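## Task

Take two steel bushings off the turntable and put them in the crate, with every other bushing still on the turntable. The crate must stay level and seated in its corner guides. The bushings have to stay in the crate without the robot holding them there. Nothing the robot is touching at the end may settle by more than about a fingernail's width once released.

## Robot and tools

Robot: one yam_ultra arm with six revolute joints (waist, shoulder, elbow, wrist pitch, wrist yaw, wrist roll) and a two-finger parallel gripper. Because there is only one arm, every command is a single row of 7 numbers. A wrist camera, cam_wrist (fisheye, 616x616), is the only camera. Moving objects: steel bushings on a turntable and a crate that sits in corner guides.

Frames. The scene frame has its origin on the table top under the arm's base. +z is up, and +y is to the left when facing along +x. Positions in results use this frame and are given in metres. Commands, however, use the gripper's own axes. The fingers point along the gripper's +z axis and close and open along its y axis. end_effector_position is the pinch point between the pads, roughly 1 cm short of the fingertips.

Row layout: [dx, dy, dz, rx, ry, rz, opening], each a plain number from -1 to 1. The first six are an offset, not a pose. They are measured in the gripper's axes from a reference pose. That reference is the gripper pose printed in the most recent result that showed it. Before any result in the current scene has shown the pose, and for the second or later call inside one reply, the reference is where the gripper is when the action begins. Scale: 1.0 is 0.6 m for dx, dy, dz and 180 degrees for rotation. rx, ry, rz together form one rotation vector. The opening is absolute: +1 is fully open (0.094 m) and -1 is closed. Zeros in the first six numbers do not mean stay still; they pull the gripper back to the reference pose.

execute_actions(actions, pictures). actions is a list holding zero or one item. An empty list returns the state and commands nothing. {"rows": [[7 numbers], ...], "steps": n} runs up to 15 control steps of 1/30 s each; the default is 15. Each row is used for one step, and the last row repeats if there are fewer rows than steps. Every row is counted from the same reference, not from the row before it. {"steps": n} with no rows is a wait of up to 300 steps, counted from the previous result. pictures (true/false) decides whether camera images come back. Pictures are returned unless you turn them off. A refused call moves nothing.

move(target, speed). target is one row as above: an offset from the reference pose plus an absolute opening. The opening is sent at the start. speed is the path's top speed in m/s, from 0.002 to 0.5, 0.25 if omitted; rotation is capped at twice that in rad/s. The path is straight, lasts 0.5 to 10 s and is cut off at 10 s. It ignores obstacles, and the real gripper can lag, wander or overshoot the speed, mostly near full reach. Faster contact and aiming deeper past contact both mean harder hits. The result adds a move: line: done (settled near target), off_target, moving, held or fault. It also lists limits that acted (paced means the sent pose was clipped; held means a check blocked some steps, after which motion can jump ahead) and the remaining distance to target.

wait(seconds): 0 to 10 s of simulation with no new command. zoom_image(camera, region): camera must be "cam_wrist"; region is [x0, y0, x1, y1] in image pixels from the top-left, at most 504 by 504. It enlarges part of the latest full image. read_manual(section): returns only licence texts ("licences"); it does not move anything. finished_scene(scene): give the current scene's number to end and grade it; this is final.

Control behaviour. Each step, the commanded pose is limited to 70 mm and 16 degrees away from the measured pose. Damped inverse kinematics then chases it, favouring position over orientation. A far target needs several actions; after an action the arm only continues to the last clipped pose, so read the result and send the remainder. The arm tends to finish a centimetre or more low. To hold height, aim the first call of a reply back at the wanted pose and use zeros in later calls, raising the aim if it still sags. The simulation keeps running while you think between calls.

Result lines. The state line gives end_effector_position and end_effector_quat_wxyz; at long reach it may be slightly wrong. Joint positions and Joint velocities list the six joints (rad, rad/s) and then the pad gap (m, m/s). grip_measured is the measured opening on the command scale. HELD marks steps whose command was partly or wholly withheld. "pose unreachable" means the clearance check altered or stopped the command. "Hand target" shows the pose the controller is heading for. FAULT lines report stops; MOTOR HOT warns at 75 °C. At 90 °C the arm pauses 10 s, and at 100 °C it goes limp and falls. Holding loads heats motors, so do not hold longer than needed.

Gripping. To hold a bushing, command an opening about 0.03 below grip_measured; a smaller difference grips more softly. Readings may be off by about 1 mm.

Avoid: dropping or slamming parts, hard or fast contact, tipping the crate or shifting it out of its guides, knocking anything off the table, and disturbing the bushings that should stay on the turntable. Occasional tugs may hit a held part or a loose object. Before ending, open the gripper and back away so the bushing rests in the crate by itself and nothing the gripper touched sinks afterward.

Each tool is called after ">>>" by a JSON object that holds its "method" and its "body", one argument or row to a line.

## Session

>>> {"method": "execute_actions", "body": {
  "actions": []
}}

Scene clock: 0.00 s of 7600.00 s.
end_effector_position=(+0.3783, +0.2724, +0.3731) grip_measured=+1.000 end_effector_quat_wxyz=(-0.278, +0.919, -0.278, +0.025)
Joint positions: [ 0.541  1.486  1.575 -0.914 -0.285 -1.967  0.094]
Joint velocities: [-0.002  0.002 -0.012 -0.037 -0.066 -0.007  0.   ]
Hand target: +0.378, +0.275, +0.385; -0.293, +0.915, -0.275, +0.027
camera_calibration (this result's frames):
cam_wrist: T_world_to_cam=[[0.495085, 0.696533, 0.519357, -0.572476], [0.570573, -0.711442, 0.410239, -0.170709], [0.655238, 0.0932277, -0.749648, 0.128483], [0, 0, 0, 1]] pos_world=[0.29664, 0.26532, 0.463668]

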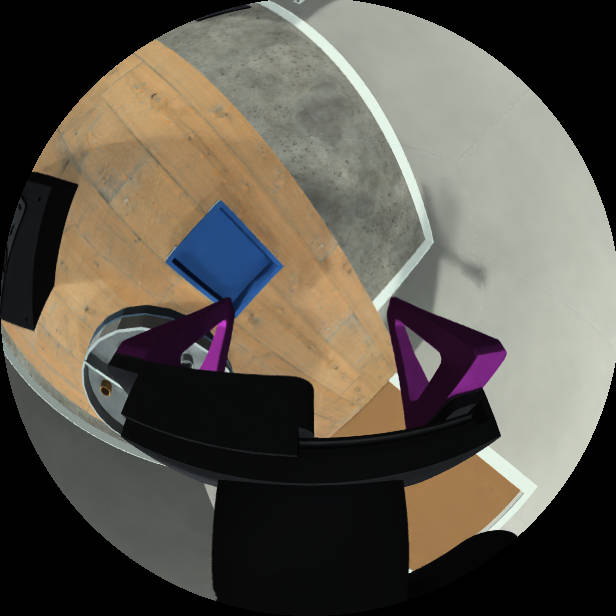

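>>> {"method": "move", "body": {
  "target": [0,0,0,-0.177,0.037,0,-0.65],
  "speed": 0.5
}}

>>> {"method": "move", "body": {
  "target": [0.33,0.57,0.2,0,0,0.81,-0.65],
  "speed": 0.5
}}

Scene clock: 8.03 s of 7600.00 s.
end_effector_position=(+0.3788, +0.2703, +0.3558) grip_measured=-0.647 end_effector_quat_wxyz=(-0.033, +0.956, -0.291, +0.020)
Joint positions: [ 0.698  1.91   2.23  -1.539  0.094 -1.874  0.017]
Joint velocities: [ 0.007 -0.002  0.017 -0.022 -0.007 -0.007 -0.001]
Hand target: +0.377, +0.273, +0.370; -0.045, +0.956, -0.290, +0.026
Off the commanded pose: 0.017 m, 4 deg.
joint sent to its limit — the command would take joint 4 (wrist pitch) past its lower limit, so that joint was sent only as far as its limit.
move: off_target
camera_calibration (this result's frames):
cam_wrist: T_world_to_cam=[[0.552003, 0.831177, 0.0666132, -0.45907], [0.643074, -0.475208, 0.600528, -0.324383], [0.5308, -0.288656, -0.796824, 0.28259], [0, 0, 0, 1]] pos_world=[0.312012, 0.308991, 0.450556]

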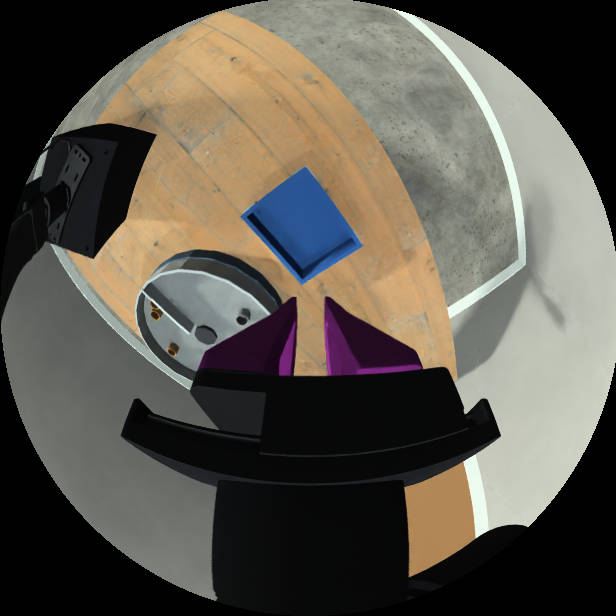

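Scene clock: 11.23 s of 7600.00 s.
end_effector_position=(+0.3493, -0.1223, +0.2164) grip_measured=-0.647 end_effector_quat_wxyz=(+0.015, -0.009, +1.000, +0.020)
Joint positions: [-0.495  1.726  1.273 -0.914 -0.265 -0.49   0.017]
Joint velocities: [ 0.007 -0.002  0.012 -0.051 -0.066 -0.022 -0.001]
Hand target: +0.358, -0.126, +0.222; +0.035, -0.006, +0.999, +0.017
Off the commanded pose: 0.012 m, 2 deg.
move: off_target
camera_calibration (this result's frames):
cam_wrist: T_world_to_cam=[[0.0234191, -0.998604, -0.0473453, -0.121692], [-0.827058, -0.0459576, 0.560235, 0.166468], [-0.561629, 0.0260371, -0.826979, 0.500386], [0, 0, 0, 1]] pos_world=[0.42156, -0.1269, 0.314786]

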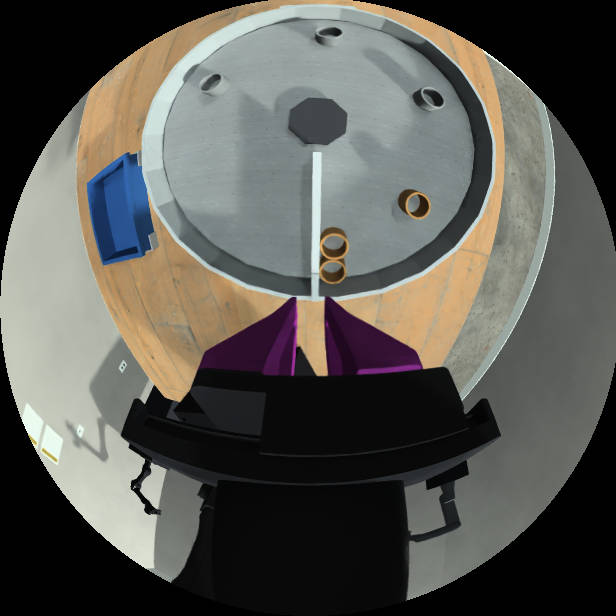

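>>> {"method": "move", "body": {
  "target": [-0.04,-0.13,0.09,0,0,0,-0.65]
}}

>>> {"method": "wait", "body": {
  "seconds": 10
}}

>>> {"method": "wait", "body": {
  "seconds": 6
}}

Scene clock: 14.17 s of 7600.00 s.
end_effector_position=(+0.3564, -0.1895, +0.1473) grip_measured=-0.647 end_effector_quat_wxyz=(-0.015, -0.003, +0.999, +0.030)
Joint positions: [-0.596  2.059  1.439 -0.838 -0.268 -0.596  0.017]
Joint velocities: [-0.007  0.012 -0.012  0.051  0.051  0.066 -0.001]
Hand target: +0.373, -0.199, +0.160; +0.015, -0.010, +1.000, +0.018
Off the commanded pose: 0.025 m, 4 deg.
move: off_target
camera_calibration (this result's frames):
cam_wrist: T_world_to_cam=[[0.00842447, -0.997647, -0.0680416, -0.183698], [-0.792759, -0.0481361, 0.607631, 0.188361], [-0.609477, 0.0488217, -0.791299, 0.465168], [0, 0, 0, 1]] pos_world=[0.434382, -0.196909, 0.241134]

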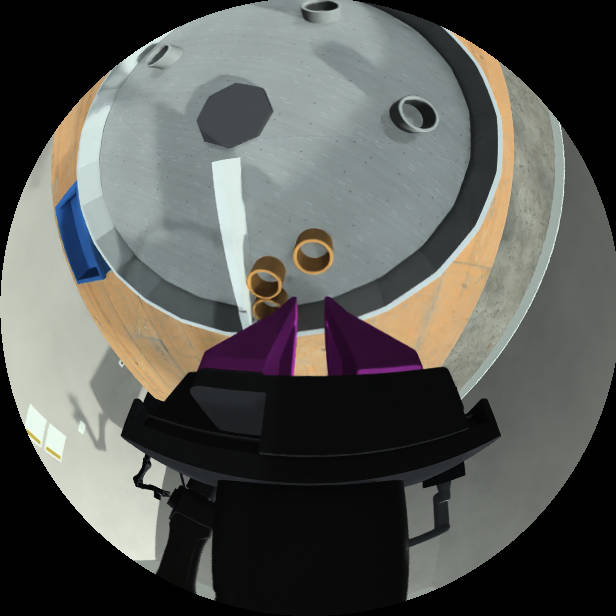

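Scene clock: 24.17 s of 7600.00 s.
end_effector_position=(+0.3564, -0.1895, +0.1473) grip_measured=-0.647 end_effector_quat_wxyz=(-0.015, -0.004, +0.999, +0.030)
Joint positions: [-0.596  2.059  1.439 -0.838 -0.268 -0.597  0.017]
Joint velocities: [ 0.007  0.007 -0.002 -0.037 -0.037 -0.051 -0.   ]
Hand target: +0.373, -0.199, +0.160; +0.015, -0.010, +1.000, +0.018
Off the commanded pose: 0.025 m, 4 deg.
Steps of this call (steps 1 to 300: nothing new was sent). Readings (end_effector_position):
1: (+0.3564, -0.1895, +0.1473)
2: (+0.3564, -0.1895, +0.1473)
4: (+0.3564, -0.1895, +0.1473)
8: (+0.3564, -0.1895, +0.1473)
300: the state above
camera_calibration (this result's frames):
cam_wrist: T_world_to_cam=[[0.00994958, -0.99763, -0.0680861, -0.184232], [-0.79274, -0.0493706, 0.607557, 0.188132], [-0.609478, 0.0479296, -0.791353, 0.465007], [0, 0, 0, 1]] pos_world=[0.434384, -0.196794, 0.24114]

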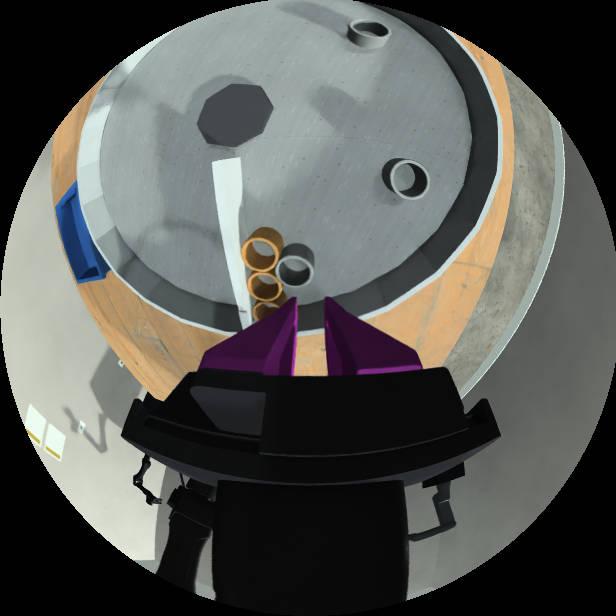

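Scene clock: 30.17 s of 7600.00 s.
end_effector_position=(+0.3564, -0.1895, +0.1473) grip_measured=-0.647 end_effector_quat_wxyz=(-0.015, -0.004, +0.999, +0.030)
Joint positions: [-0.596  2.059  1.439 -0.838 -0.268 -0.597  0.017]
Joint velocities: [-0.002  0.007 -0.012  0.007 -0.007 -0.066 -0.001]
Hand target: +0.373, -0.199, +0.160; +0.015, -0.010, +1.000, +0.018
Off the commanded pose: 0.025 m, 4 deg.
Steps of this call (steps 1 to 180: nothing new was sent). Readings (end_effector_position):
1: (+0.3564, -0.1895, +0.1473)
2: (+0.3564, -0.1895, +0.1473)
4: (+0.3564, -0.1895, +0.1473)
8: (+0.3564, -0.1895, +0.1473)
180: the state above
camera_calibration (this result's frames):
cam_wrist: T_world_to_cam=[[0.00994958, -0.99763, -0.0680861, -0.184232], [-0.79274, -0.0493706, 0.607557, 0.188132], [-0.609478, 0.0479296, -0.791353, 0.465007], [0, 0, 0, 1]] pos_world=[0.434384, -0.196794, 0.24114]

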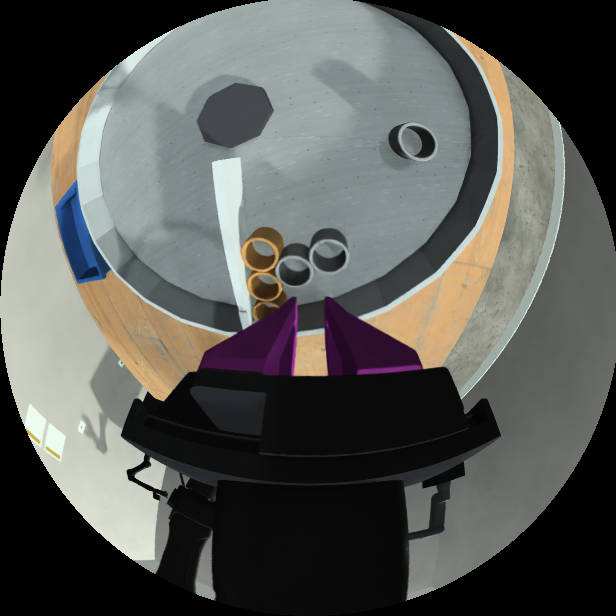

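>>> {"method": "wait", "body": {
  "seconds": 10
}}

Scene clock: 41.83 s of 7600.00 s.
end_effector_position=(+0.3564, -0.1895, +0.1473) grip_measured=-0.647 end_effector_quat_wxyz=(-0.015, -0.004, +0.999, +0.030)
Joint positions: [-0.596  2.059  1.439 -0.838 -0.268 -0.597  0.017]
Joint velocities: [-0.002 -0.007  0.007 -0.022 -0.037 -0.037  0.001]
Hand target: +0.373, -0.199, +0.160; +0.015, -0.010, +1.000, +0.018
Off the commanded pose: 0.025 m, 4 deg.
Steps of this call (steps 1 to 350: nothing new was sent). Readings (end_effector_position):
1: (+0.3564, -0.1895, +0.1473)
2: (+0.3564, -0.1895, +0.1473)
4: (+0.3564, -0.1895, +0.1473)
8: (+0.3564, -0.1895, +0.1473)
350: the state above
camera_calibration (this result's frames):
cam_wrist: T_world_to_cam=[[0.00994958, -0.99763, -0.0680861, -0.184232], [-0.79274, -0.0493706, 0.607557, 0.188132], [-0.609478, 0.0479296, -0.791353, 0.465007], [0, 0, 0, 1]] pos_world=[0.434384, -0.196794, 0.24114]

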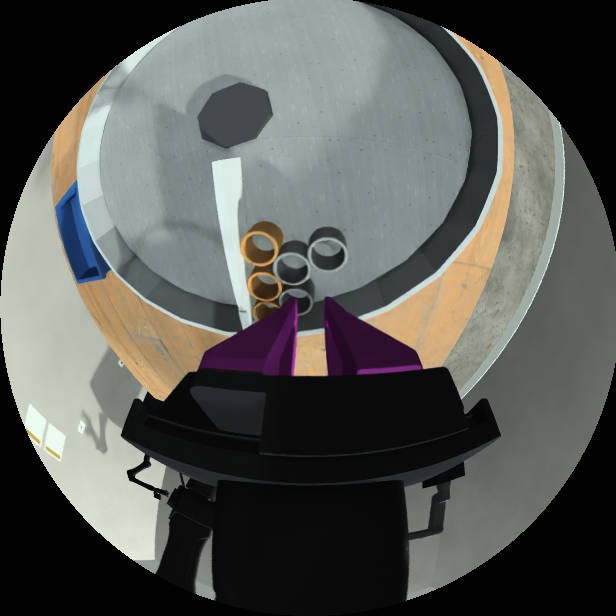

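>>> {"method": "move", "body": {
  "target": [-0.03,-0.05,0.03,0,0,0,-0.65],
  "speed": 0.1
}}

Scene clock: 46.70 s of 7600.00 s.
end_effector_position=(+0.3646, -0.2082, +0.1169) grip_measured=-0.647 end_effector_quat_wxyz=(-0.028, -0.004, +0.999, +0.038)
Joint positions: [-0.605  2.208  1.557 -0.842 -0.268 -0.614  0.017]
Joint velocities: [ 0.002 -0.007 -0.012  0.037 -0.095  0.037 -0.001]
Hand target: +0.373, -0.218, +0.127; -0.015, -0.004, +0.999, +0.029
Off the commanded pose: 0.017 m, 2 deg.
move: off_target
camera_calibration (this result's frames):
cam_wrist: T_world_to_cam=[[0.00818981, -0.996344, -0.0850417, -0.202178], [-0.776569, -0.0599152, 0.627177, 0.201757], [-0.629979, 0.0609043, -0.77422, 0.454958], [0, 0, 0, 1]] pos_world=[0.444948, -0.217059, 0.208506]

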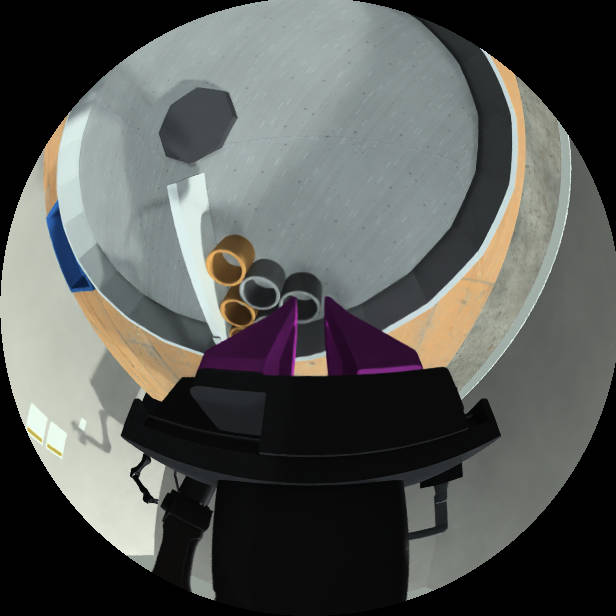

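>>> {"method": "move", "body": {
  "target": [0.035,-0.018,0.008,0,0,0,-0.65],
  "speed": 0.06
}}

Scene clock: 51.50 s of 7600.00 s.
end_effector_position=(+0.3434, -0.2140, +0.1093) grip_measured=-0.647 end_effector_quat_wxyz=(-0.037, -0.004, +0.998, +0.044)
Joint positions: [-0.639  2.208  1.5   -0.817 -0.268 -0.656  0.017]
Joint velocities: [-0.017  0.007  0.002 -0.037 -0.007  0.066  0.   ]
Hand target: +0.343, -0.219, +0.113; -0.028, -0.004, +0.999, +0.038
Off the commanded pose: 0.006 m, 1 deg.
move: done
camera_calibration (this result's frames):
cam_wrist: T_world_to_cam=[[0.00708728, -0.995354, -0.0960192, -0.206568], [-0.764739, -0.0672634, 0.640819, 0.182629], [-0.644301, 0.068888, -0.761663, 0.441342], [0, 0, 0, 1]] pos_world=[0.425484, -0.223728, 0.199288]

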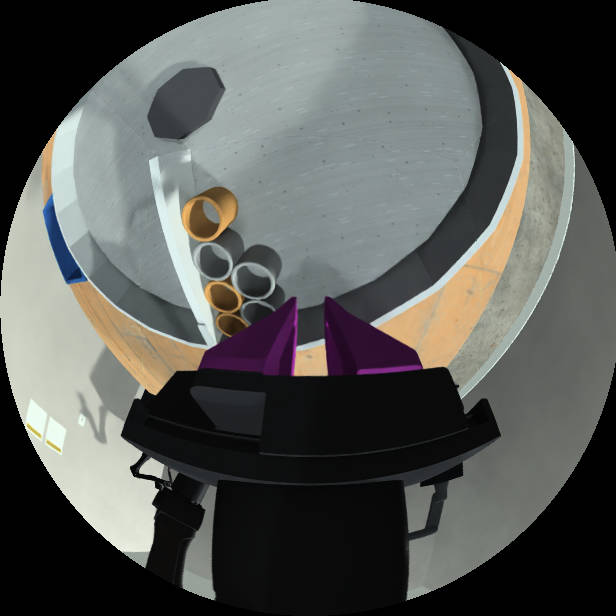

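>>> {"method": "move", "body": {
  "target": [-0.005,0.04,0.015,0,0,0,-0.7],
  "speed": 0.06
}}

Scene clock: 54.07 s of 7600.00 s.
end_effector_position=(+0.3399, -0.1869, +0.0935) grip_measured=-0.697 end_effector_quat_wxyz=(-0.053, -0.002, +0.997, +0.056)
Joint positions: [-0.581  2.208  1.441 -0.782 -0.268 -0.603  0.014]
Joint velocities: [-0.012 -0.017  0.012  0.051 -0.037  0.022 -0.   ]
Hand target: +0.346, -0.189, +0.102; -0.037, -0.003, +0.998, +0.045
Off the commanded pose: 0.011 m, 2 deg.
move: off_target
camera_calibration (this result's frames):
cam_wrist: T_world_to_cam=[[0.00169816, -0.992765, -0.120062, -0.176553], [-0.744517, -0.0814088, 0.662621, 0.180307], [-0.667601, 0.0882628, -0.739269, 0.434611], [0, 0, 0, 1]] pos_world=[0.424688, -0.198957, 0.180622]

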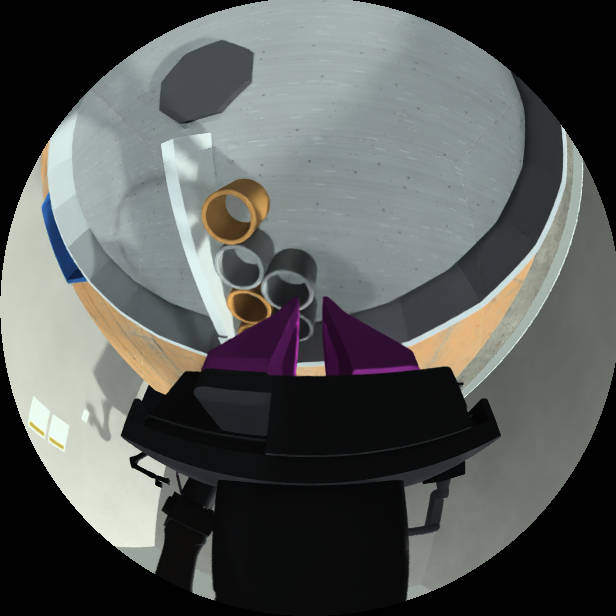

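>>> {"method": "move", "body": {
  "target": [-0.013,-0.008,0.025,0,0,0,-0.7],
  "speed": 0.03
}}

>>> {"method": "zoom_image", "body": {
  "camera": "cam_wrist",
  "region": [210,220,430,400]
}}

Scene clock: 57.70 s of 7600.00 s.
end_effector_position=(+0.3358, -0.1862, +0.0870) grip_measured=-0.697 end_effector_quat_wxyz=(-0.060, +0.003, +0.996, +0.060)
Joint positions: [-0.581  2.227  1.441 -0.78  -0.268 -0.597  0.014]
Joint velocities: [ 0.002  0.002 -0.012 -0.051 -0.037  0.007  0.   ]
Hand target: +0.345, -0.190, +0.078; -0.052, -0.003, +0.997, +0.056
Off the commanded pose: 0.015 m, 1 deg.
move: off_target
camera_calibration (this result's frames):
cam_wrist: T_world_to_cam=[[-0.00966119, -0.991705, -0.128173, -0.171877], [-0.735396, -0.0798074, 0.672922, 0.177981], [-0.677569, 0.100759, -0.728524, 0.431795], [0, 0, 0, 1]] pos_world=[0.421797, -0.199755, 0.172776]

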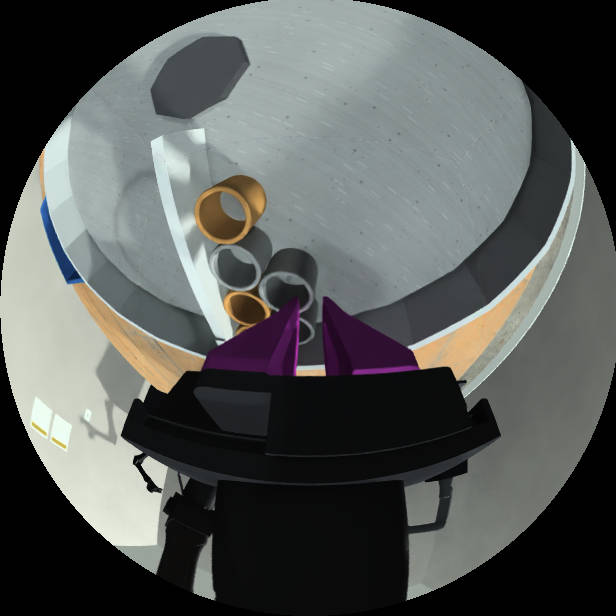

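Region (210, 220, 430, 400) of cam_wrist's 616x616 image, scaled by 2.291, with more detail than that image has; it fills the top 412 rows of this view, and the rest is white.

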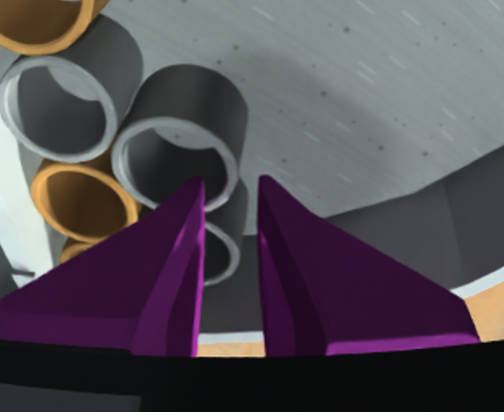

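Landed on the near rim; need +x.

>>> {"method": "move", "body": {
  "target": [-0.03,-0.004,-0.022,0,0.02,0,-0.7],
  "speed": 0.04
}}

>>> {"method": "zoom_image", "body": {
  "camera": "cam_wrist",
  "region": [210,220,430,400]
}}

Scene clock: 61.23 s of 7600.00 s.
end_effector_position=(+0.3453, -0.1862, +0.0910) grip_measured=-0.697 end_effector_quat_wxyz=(-0.099, +0.003, +0.993, +0.068)
Joint positions: [-0.558  2.298  1.599 -0.937 -0.238 -0.588  0.014]
Joint velocities: [ 0.012 -0.002  0.007 -0.007  0.007 -0.037 -0.001]
Hand target: +0.355, -0.190, +0.097; -0.091, +0.001, +0.994, +0.061
Off the commanded pose: 0.013 m, 1 deg.
move: off_target
camera_calibration (this result's frames):
cam_wrist: T_world_to_cam=[[-0.0173061, -0.989547, -0.143169, -0.16685], [-0.680489, -0.0932537, 0.7268, 0.155879], [-0.732554, 0.110003, -0.671762, 0.456637], [0, 0, 0, 1]] pos_world=[0.437697, -0.200801, 0.169571]

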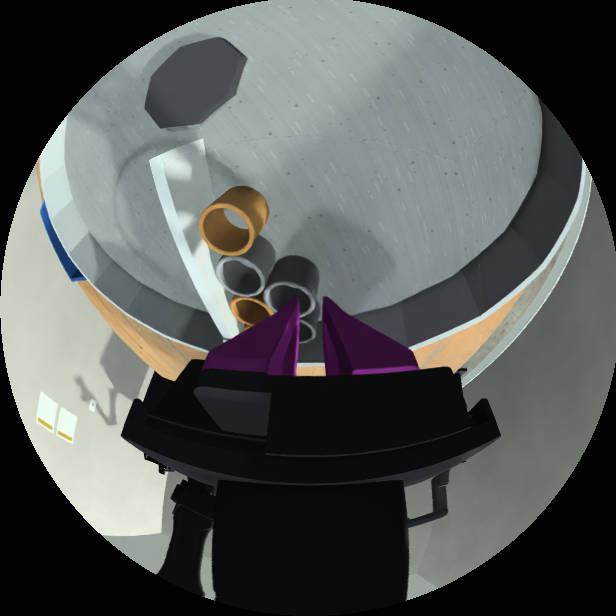

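Region (210, 220, 430, 400) of cam_wrist's 616x616 image, scaled by 2.291, with more detail than that image has; it fills the top 412 rows of this view, and the rest is white.

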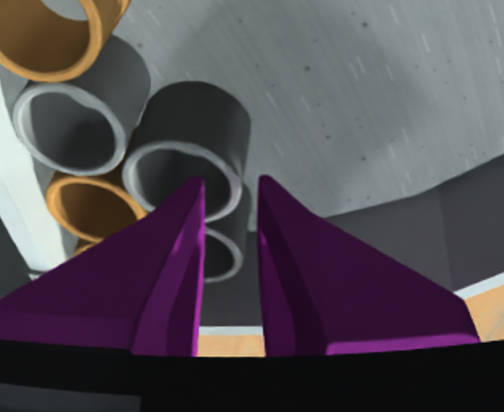

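>>> {"method": "move", "body": {
  "target": [-0.024,-0.012,0.015,0,-0.02,0,-0.7],
  "speed": 0.03
}}

>>> {"method": "zoom_image", "body": {
  "camera": "cam_wrist",
  "region": [210,220,430,400]
}}

Scene clock: 64.37 s of 7600.00 s.
end_effector_position=(+0.3509, -0.1888, +0.0795) grip_measured=-0.697 end_effector_quat_wxyz=(-0.083, +0.003, +0.994, +0.069)
Joint positions: [-0.558  2.324  1.599 -0.887 -0.257 -0.585  0.014]
Joint velocities: [-0.012  0.007 -0.017  0.066 -0.051 -0.051 -0.   ]
Hand target: +0.357, -0.192, +0.079; -0.068, +0.005, +0.995, +0.068
Off the commanded pose: 0.007 m, 2 deg.
move: done
camera_calibration (this result's frames):
cam_wrist: T_world_to_cam=[[-0.0144816, -0.989203, -0.145837, -0.171728], [-0.702469, -0.0937296, 0.705515, 0.1772], [-0.711567, 0.112663, -0.693527, 0.448187], [0, 0, 0, 1]] pos_world=[0.440905, -0.203759, 0.160768]

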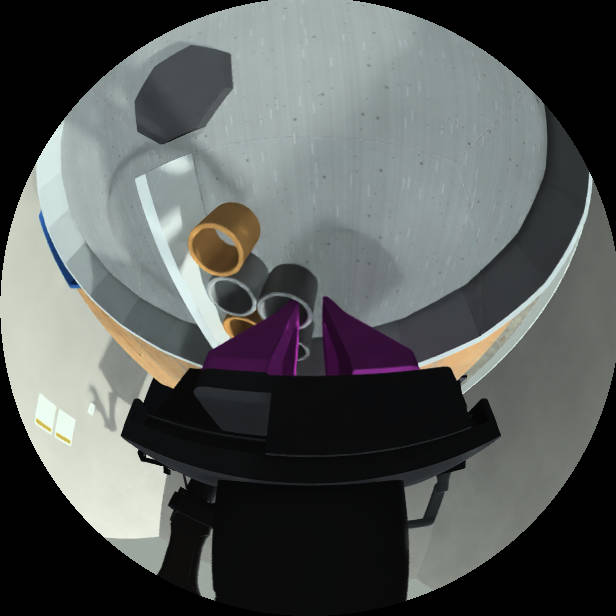

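Region (210, 220, 430, 400) of cam_wrist's 616x616 image, scaled by 2.291, with more detail than that image has; it fills the top 412 rows of this view, and the rest is white.

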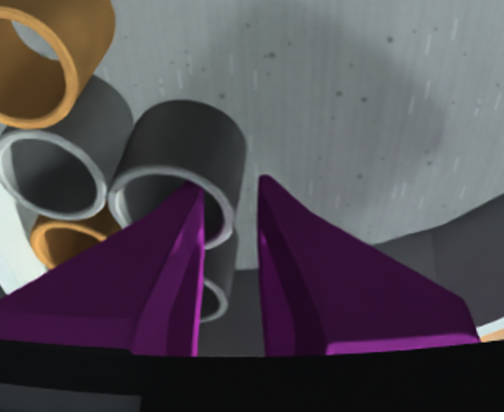

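>>> {"method": "move", "body": {
  "target": [0,0,0.01,0,0,0,-0.72],
  "speed": 0.03
}}

>>> {"method": "move", "body": {
  "target": [0,0,0,0,0,0,-1]
}}

>>> {"method": "move", "body": {
  "target": [0.02,0,-0.24,0,-0.05,0,-1],
  "speed": 0.1
}}

Scene clock: 67.57 s of 7600.00 s.
end_effector_position=(+0.3517, -0.1890, +0.0793) grip_measured=-0.717 end_effector_quat_wxyz=(-0.082, +0.003, +0.994, +0.069)
Joint positions: [-0.558  2.324  1.599 -0.884 -0.258 -0.585  0.013]
Joint velocities: [-0.002 -0.002 -0.017  0.037 -0.007  0.022  0.   ]
Hand target: +0.350, -0.188, +0.074; -0.083, +0.003, +0.994, +0.069
Off the commanded pose: 0.006 m, 0 deg.
move: done
camera_calibration (this result's frames):
cam_wrist: T_world_to_cam=[[-0.0140045, -0.989253, -0.145545, -0.172113], [-0.704814, -0.0934822, 0.703206, 0.178875], [-0.709254, 0.11243, -0.69593, 0.447971], [0, 0, 0, 1]] pos_world=[0.441388, -0.203907, 0.16092]

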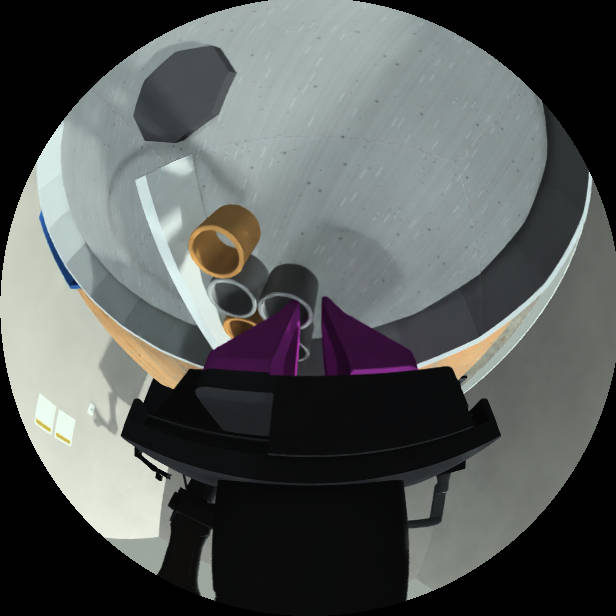

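Scene clock: 68.07 s of 7600.00 s.
end_effector_position=(+0.3491, -0.1895, +0.0797) grip_measured=-0.868 end_effector_quat_wxyz=(-0.088, +0.003, +0.994, +0.067)
Joint positions: [-0.559  2.324  1.599 -0.892 -0.249 -0.585  0.006]
Joint velocities: [-0.002 -0.007 -0.027  0.007  0.007  0.007 -0.001]
Hand target: +0.352, -0.189, +0.079; -0.082, +0.003, +0.994, +0.069
Off the commanded pose: 0.003 m, 1 deg.
move: done
camera_calibration (this result's frames):
cam_wrist: T_world_to_cam=[[-0.0158252, -0.989804, -0.141555, -0.172366], [-0.696451, -0.0906697, 0.711854, 0.173628], [-0.71743, 0.109852, -0.687915, 0.448206], [0, 0, 0, 1]] pos_world=[0.439752, -0.204102, 0.16033]

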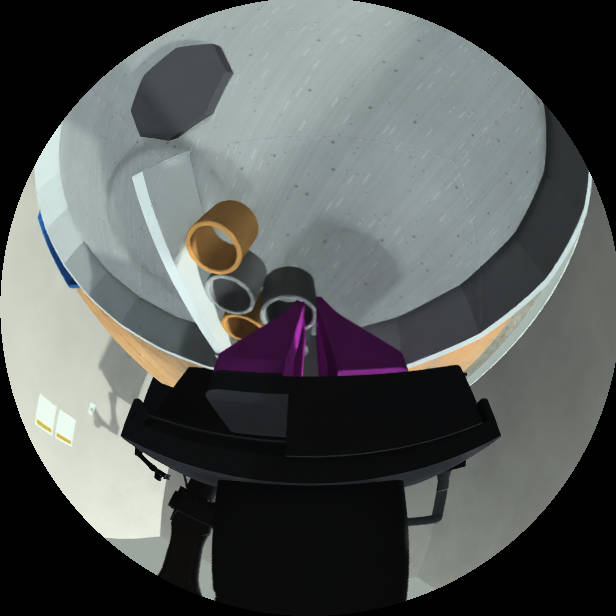

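Scene clock: 70.07 s of 7600.00 s.
end_effector_position=(+0.3539, -0.2037, +0.2025) grip_measured=-0.868 end_effector_quat_wxyz=(-0.036, +0.011, +0.997, +0.074)
Joint positions: [-0.682  2.089  1.69  -1.176 -0.32  -0.684  0.006]
Joint velocities: [-0.007 -0.007 -0.017 -0.037  0.022 -0.037 -0.   ]
Hand target: +0.364, -0.209, +0.223; -0.010, +0.007, +0.998, +0.064
Off the commanded pose: 0.022 m, 3 deg.
move: off_target
camera_calibration (this result's frames):
cam_wrist: T_world_to_cam=[[-0.0244452, -0.987504, -0.155688, -0.16265], [-0.76693, -0.0813722, 0.636551, 0.130401], [-0.641265, 0.134962, -0.755357, 0.529487], [0, 0, 0, 1]] pos_world=[0.435574, -0.221467, 0.291623]

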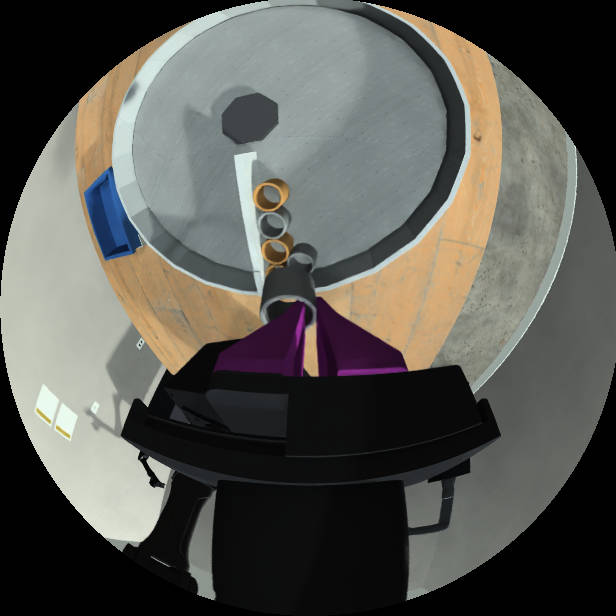

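>>> {"method": "move", "body": {
  "target": [-0.07,0.727,0.09,0.04,-0.03,0,-1],
  "speed": 0.2
}}

Scene clock: 74.93 s of 7600.00 s.
end_effector_position=(+0.3982, +0.2391, +0.1984) grip_measured=-0.868 end_effector_quat_wxyz=(-0.014, +0.010, +1.000, +0.018)
Joint positions: [ 0.549  1.993  1.752 -1.05   0.01   0.561  0.006]
Joint velocities: [-0.002  0.007  0.002  0.007 -0.022  0.022  0.001]
Hand target: +0.409, +0.241, +0.211; +0.004, +0.014, +1.000, +0.021
Off the commanded pose: 0.014 m, 3 deg.
move: off_target
camera_calibration (this result's frames):
cam_wrist: T_world_to_cam=[[-0.0160004, -0.998915, -0.0437374, 0.252283], [-0.79362, -0.0139203, 0.608254, 0.203117], [-0.608203, 0.0444432, -0.792536, 0.510854], [0, 0, 0, 1]] pos_world=[0.475937, 0.232133, 0.292358]

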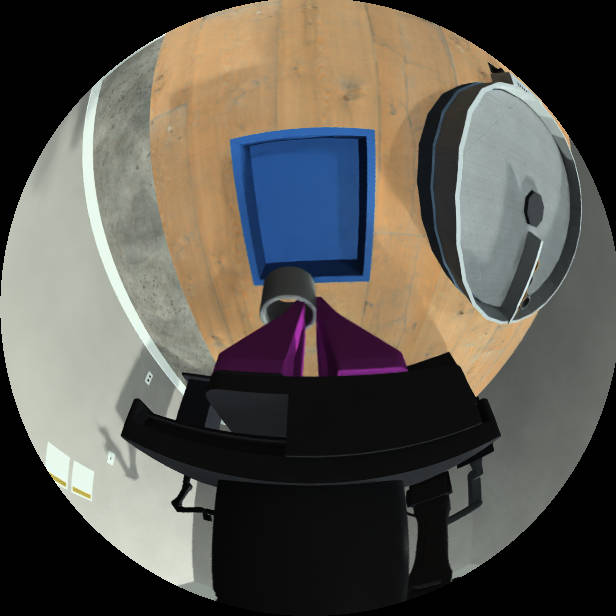

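>>> {"method": "move", "body": {
  "target": [-0.09,-0.01,0.24,0,-0.01,0,-1],
  "speed": 0.1
}}

Scene clock: 81.87 s of 7600.00 s.
end_effector_position=(+0.4231, +0.2254, +0.0392) grip_measured=-0.868 end_effector_quat_wxyz=(-0.029, +0.008, +1.000, -0.001)
Joint positions: [ 0.484  2.387  1.803 -0.751  0.012  0.496  0.006]
Joint velocities: [ 0.002  0.012  0.007 -0.051 -0.037 -0.037 -0.   ]
Hand target: +0.446, +0.233, +0.053; +0.002, +0.009, +1.000, +0.017
Off the commanded pose: 0.031 m, 4 deg.
move: off_target
camera_calibration (this result's frames):
cam_wrist: T_world_to_cam=[[-0.01278, -0.999896, -0.00666067, 0.229357], [-0.775582, 0.0057082, 0.631221, 0.30657], [-0.631117, 0.0132329, -0.775575, 0.416473], [0, 0, 0, 1]] pos_world=[0.503544, 0.222072, 0.131021]

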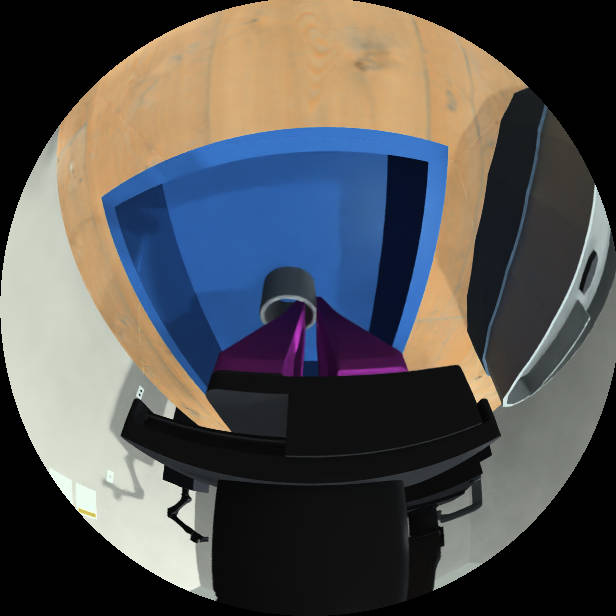

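>>> {"method": "move", "body": {
  "target": [-0.01,0,0.01,0,0,0,-1],
  "speed": 0.02
}}

>>> {"method": "move", "body": {
  "target": [0,0,0,0,0,0,-0.72]
}}

>>> {"method": "move", "body": {
  "target": [0,0,-0.27,0,0,0,-0.72],
  "speed": 0.15
}}

>>> {"method": "move", "body": {
  "target": [0.15,-0.69,0,0,0,0,-0.72],
  "speed": 0.3
}}

Scene clock: 86.03 s of 7600.00 s.
end_effector_position=(+0.4193, +0.2239, +0.0327) grip_measured=-0.868 end_effector_quat_wxyz=(-0.035, +0.007, +0.999, -0.004)
Joint positions: [ 0.484  2.402  1.803 -0.75   0.011  0.495  0.006]
Joint velocities: [-0.022 -0.007  0.017  0.051  0.037  0.037 -0.001]
Hand target: +0.428, +0.225, +0.033; -0.028, +0.008, +1.000, -0.000
Off the commanded pose: 0.009 m, 1 deg.
move: done
camera_calibration (this result's frames):
cam_wrist: T_world_to_cam=[[-0.0112024, -0.999937, -0.000762372, 0.226911], [-0.767401, 0.00810845, 0.641116, 0.303483], [-0.641069, 0.00776706, -0.767444, 0.414237], [0, 0, 0, 1]] pos_world=[0.50099, 0.221218, 0.123509]

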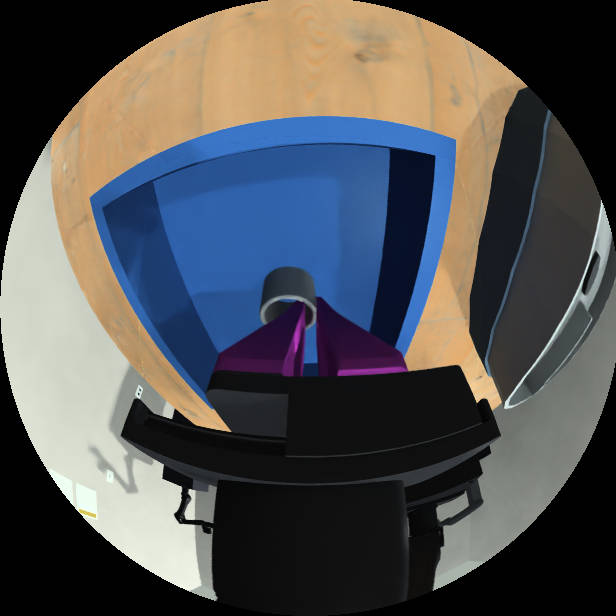

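Scene clock: 86.53 s of 7600.00 s.
end_effector_position=(+0.4183, +0.2234, +0.0311) grip_measured=-0.723 end_effector_quat_wxyz=(-0.037, +0.007, +0.999, -0.004)
Joint positions: [ 0.484  2.406  1.803 -0.75   0.011  0.495  0.013]
Joint velocities: [ 0.007 -0.007  0.007  0.081 -0.066 -0.007  0.   ]
Hand target: +0.419, +0.224, +0.033; -0.035, +0.007, +0.999, -0.004
Off the commanded pose: 0.002 m, 0 deg.
move: done
camera_calibration (this result's frames):
cam_wrist: T_world_to_cam=[[-0.0110592, -0.999938, 0.00103, 0.226335], [-0.765228, 0.00912639, 0.643694, 0.302538], [-0.643664, 0.00633056, -0.765282, 0.413708], [0, 0, 0, 1]] pos_world=[0.500303, 0.220941, 0.121628]

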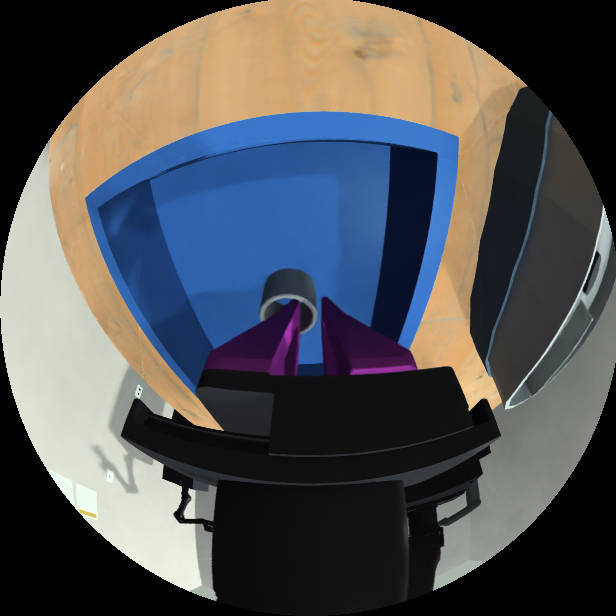

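Scene clock: 88.30 s of 7600.00 s.
end_effector_position=(+0.4228, +0.2197, +0.1738) grip_measured=-0.723 end_effector_quat_wxyz=(-0.058, +0.007, +0.998, -0.016)
Joint positions: [ 0.484  2.19   1.999 -1.211  0.011  0.496  0.013]
Joint velocities: [ 0.012  0.002 -0.017 -0.051  0.022  0.007 -0.002]
Hand target: +0.431, +0.227, +0.193; -0.037, +0.007, +0.999, -0.004
Off the commanded pose: 0.021 m, 3 deg.
move: off_target
camera_calibration (this result's frames):
cam_wrist: T_world_to_cam=[[-0.0102299, -0.999662, 0.0239184, 0.218161], [-0.736896, 0.0237054, 0.67559, 0.193423], [-0.675928, -0.0107142, -0.73689, 0.53829], [0, 0, 0, 1]] pos_world=[0.50861, 0.21927, 0.260768]

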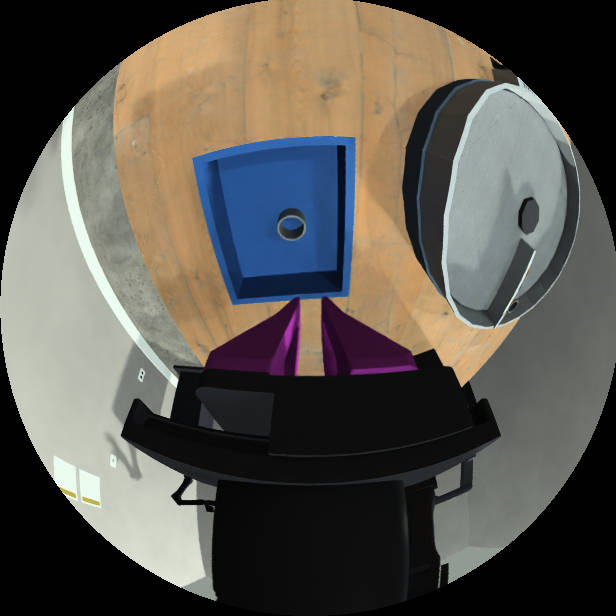

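Scene clock: 90.37 s of 7600.00 s.
end_effector_position=(+0.3147, -0.1948, +0.1979) grip_measured=-0.723 end_effector_quat_wxyz=(-0.069, +0.011, +0.997, -0.022)
Joint positions: [-0.631  1.897  1.384 -0.984 -0.125 -0.606  0.013]
Joint velocities: [-0.012  0.007  0.017 -0.066 -0.007 -0.007 -0.   ]
Hand target: +0.326, -0.198, +0.207; -0.053, +0.006, +0.998, -0.025
Off the commanded pose: 0.014 m, 2 deg.
move: off_target
camera_calibration (this result's frames):
cam_wrist: T_world_to_cam=[[-0.0164441, -0.99918, 0.0370028, -0.198408], [-0.721605, 0.0374765, 0.69129, 0.102056], [-0.69211, -0.0153337, -0.721629, 0.479699], [0, 0, 0, 1]] pos_world=[0.402386, -0.194714, 0.282956]

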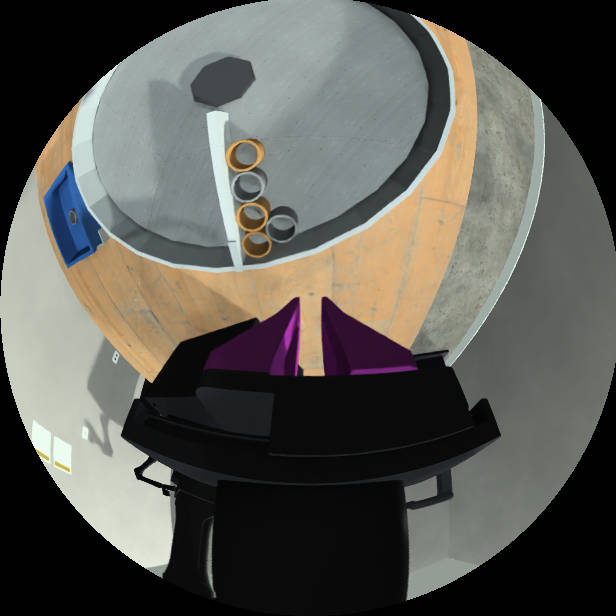

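>>> {"method": "move", "body": {
  "target": [-0.057,-0.003,0.132,-0.02,0,0,-0.72],
  "speed": 0.1
}}

Scene clock: 95.93 s of 7600.00 s.
end_effector_position=(+0.3170, -0.1946, +0.1080) grip_measured=-0.723 end_effector_quat_wxyz=(-0.095, +0.017, +0.995, +0.019)
Joint positions: [-0.589  2.156  1.404 -0.829 -0.163 -0.572  0.013]
Joint velocities: [ 0.007  0.007 -0.022 -0.066  0.037 -0.022  0.   ]
Hand target: +0.336, -0.201, +0.114; -0.068, +0.013, +0.998, +0.010
Off the commanded pose: 0.023 m, 3 deg.
move: off_target
camera_calibration (this result's frames):
cam_wrist: T_world_to_cam=[[-0.0343854, -0.998461, -0.0435038, -0.180341], [-0.685527, -0.0081112, 0.728002, 0.141583], [-0.727235, 0.0548556, -0.684193, 0.437191], [0, 0, 0, 1]] pos_world=[0.408798, -0.202897, 0.188205]

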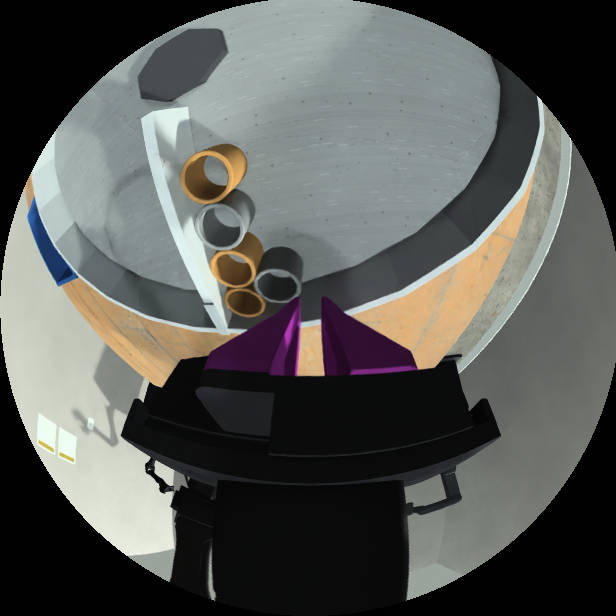

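>>> {"method": "move", "body": {
  "target": [-0.033,0.008,0.008,0,0,0,-0.7],
  "speed": 0.04
}}

>>> {"method": "zoom_image", "body": {
  "camera": "cam_wrist",
  "region": [210,220,430,400]
}}

Scene clock: 101.20 s of 7600.00 s.
end_effector_position=(+0.3255, -0.1864, +0.0946) grip_measured=-0.703 end_effector_quat_wxyz=(-0.104, +0.016, +0.994, +0.024)
Joint positions: [-0.552  2.206  1.444 -0.833 -0.163 -0.539  0.014]
Joint velocities: [-0.007  0.002 -0.022 -0.022 -0.022  0.007  0.   ]
Hand target: +0.335, -0.190, +0.099; -0.095, +0.016, +0.995, +0.019
Off the commanded pose: 0.012 m, 1 deg.
move: off_target
camera_calibration (this result's frames):
cam_wrist: T_world_to_cam=[[-0.035195, -0.997936, -0.0537196, -0.171161], [-0.672934, -0.0160764, 0.739528, 0.150511], [-0.738865, 0.0621774, -0.670979, 0.437695], [0, 0, 0, 1]] pos_world=[0.418658, -0.195603, 0.173182]

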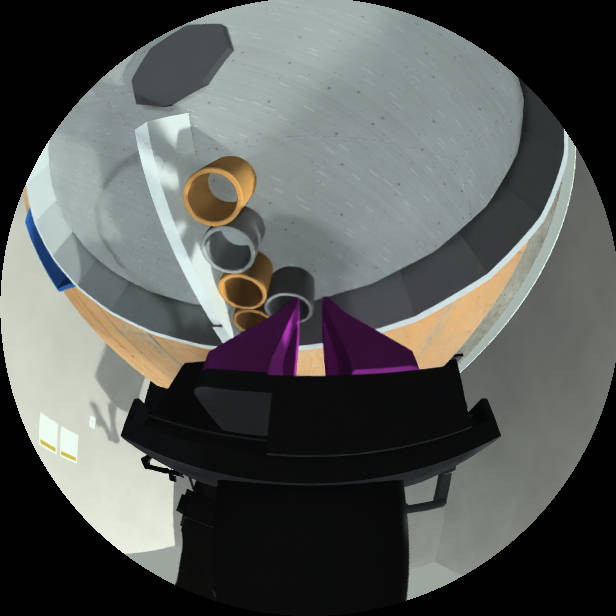

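Region (210, 220, 430, 400) of cam_wrist's 616x616 image, scaled by 2.291, with more detail than that image has; it fills the top 412 rows of this view, and the rest is white.

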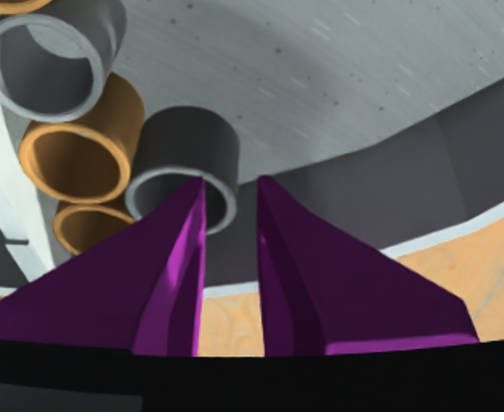

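>>> {"method": "move", "body": {
  "target": [-0.012,-0.006,0.025,0,0,0,-0.7],
  "speed": 0.03
}}

>>> {"method": "zoom_image", "body": {
  "camera": "cam_wrist",
  "region": [210,220,430,400]
}}

Scene clock: 104.10 s of 7600.00 s.
end_effector_position=(+0.3214, -0.1856, +0.0890) grip_measured=-0.703 end_effector_quat_wxyz=(-0.111, +0.019, +0.993, +0.028)
Joint positions: [-0.552  2.224  1.444 -0.833 -0.162 -0.538  0.014]
Joint velocities: [-0.002  0.002  0.002 -0.11  -0.022  0.007  0.001]
Hand target: +0.329, -0.189, +0.079; -0.104, +0.016, +0.994, +0.025
Off the commanded pose: 0.014 m, 1 deg.
move: off_target
camera_calibration (this result's frames):
cam_wrist: T_world_to_cam=[[-0.0414032, -0.997269, -0.061154, -0.168003], [-0.661837, -0.0184783, 0.74942, 0.147046], [-0.748504, 0.0715023, -0.659264, 0.434574], [0, 0, 0, 1]] pos_world=[0.415645, -0.1959, 0.166026]

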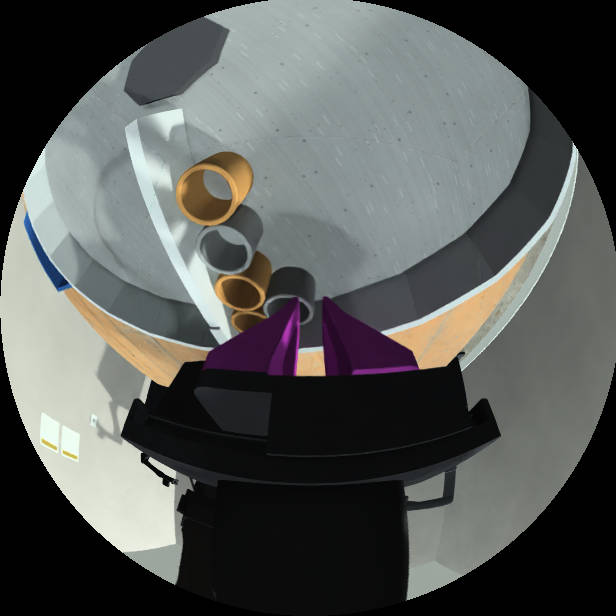

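Region (210, 220, 430, 400) of cam_wrist's 616x616 image, scaled by 2.291, with more detail than that image has; it fills the top 412 rows of this view, and the rest is white.

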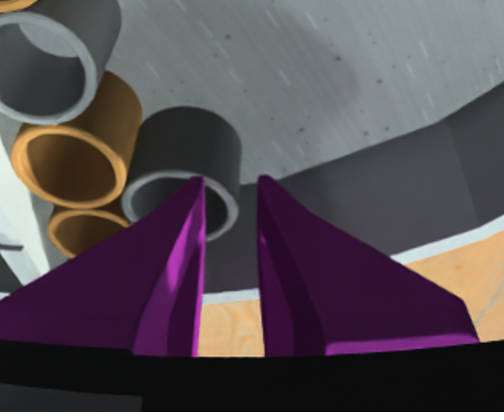

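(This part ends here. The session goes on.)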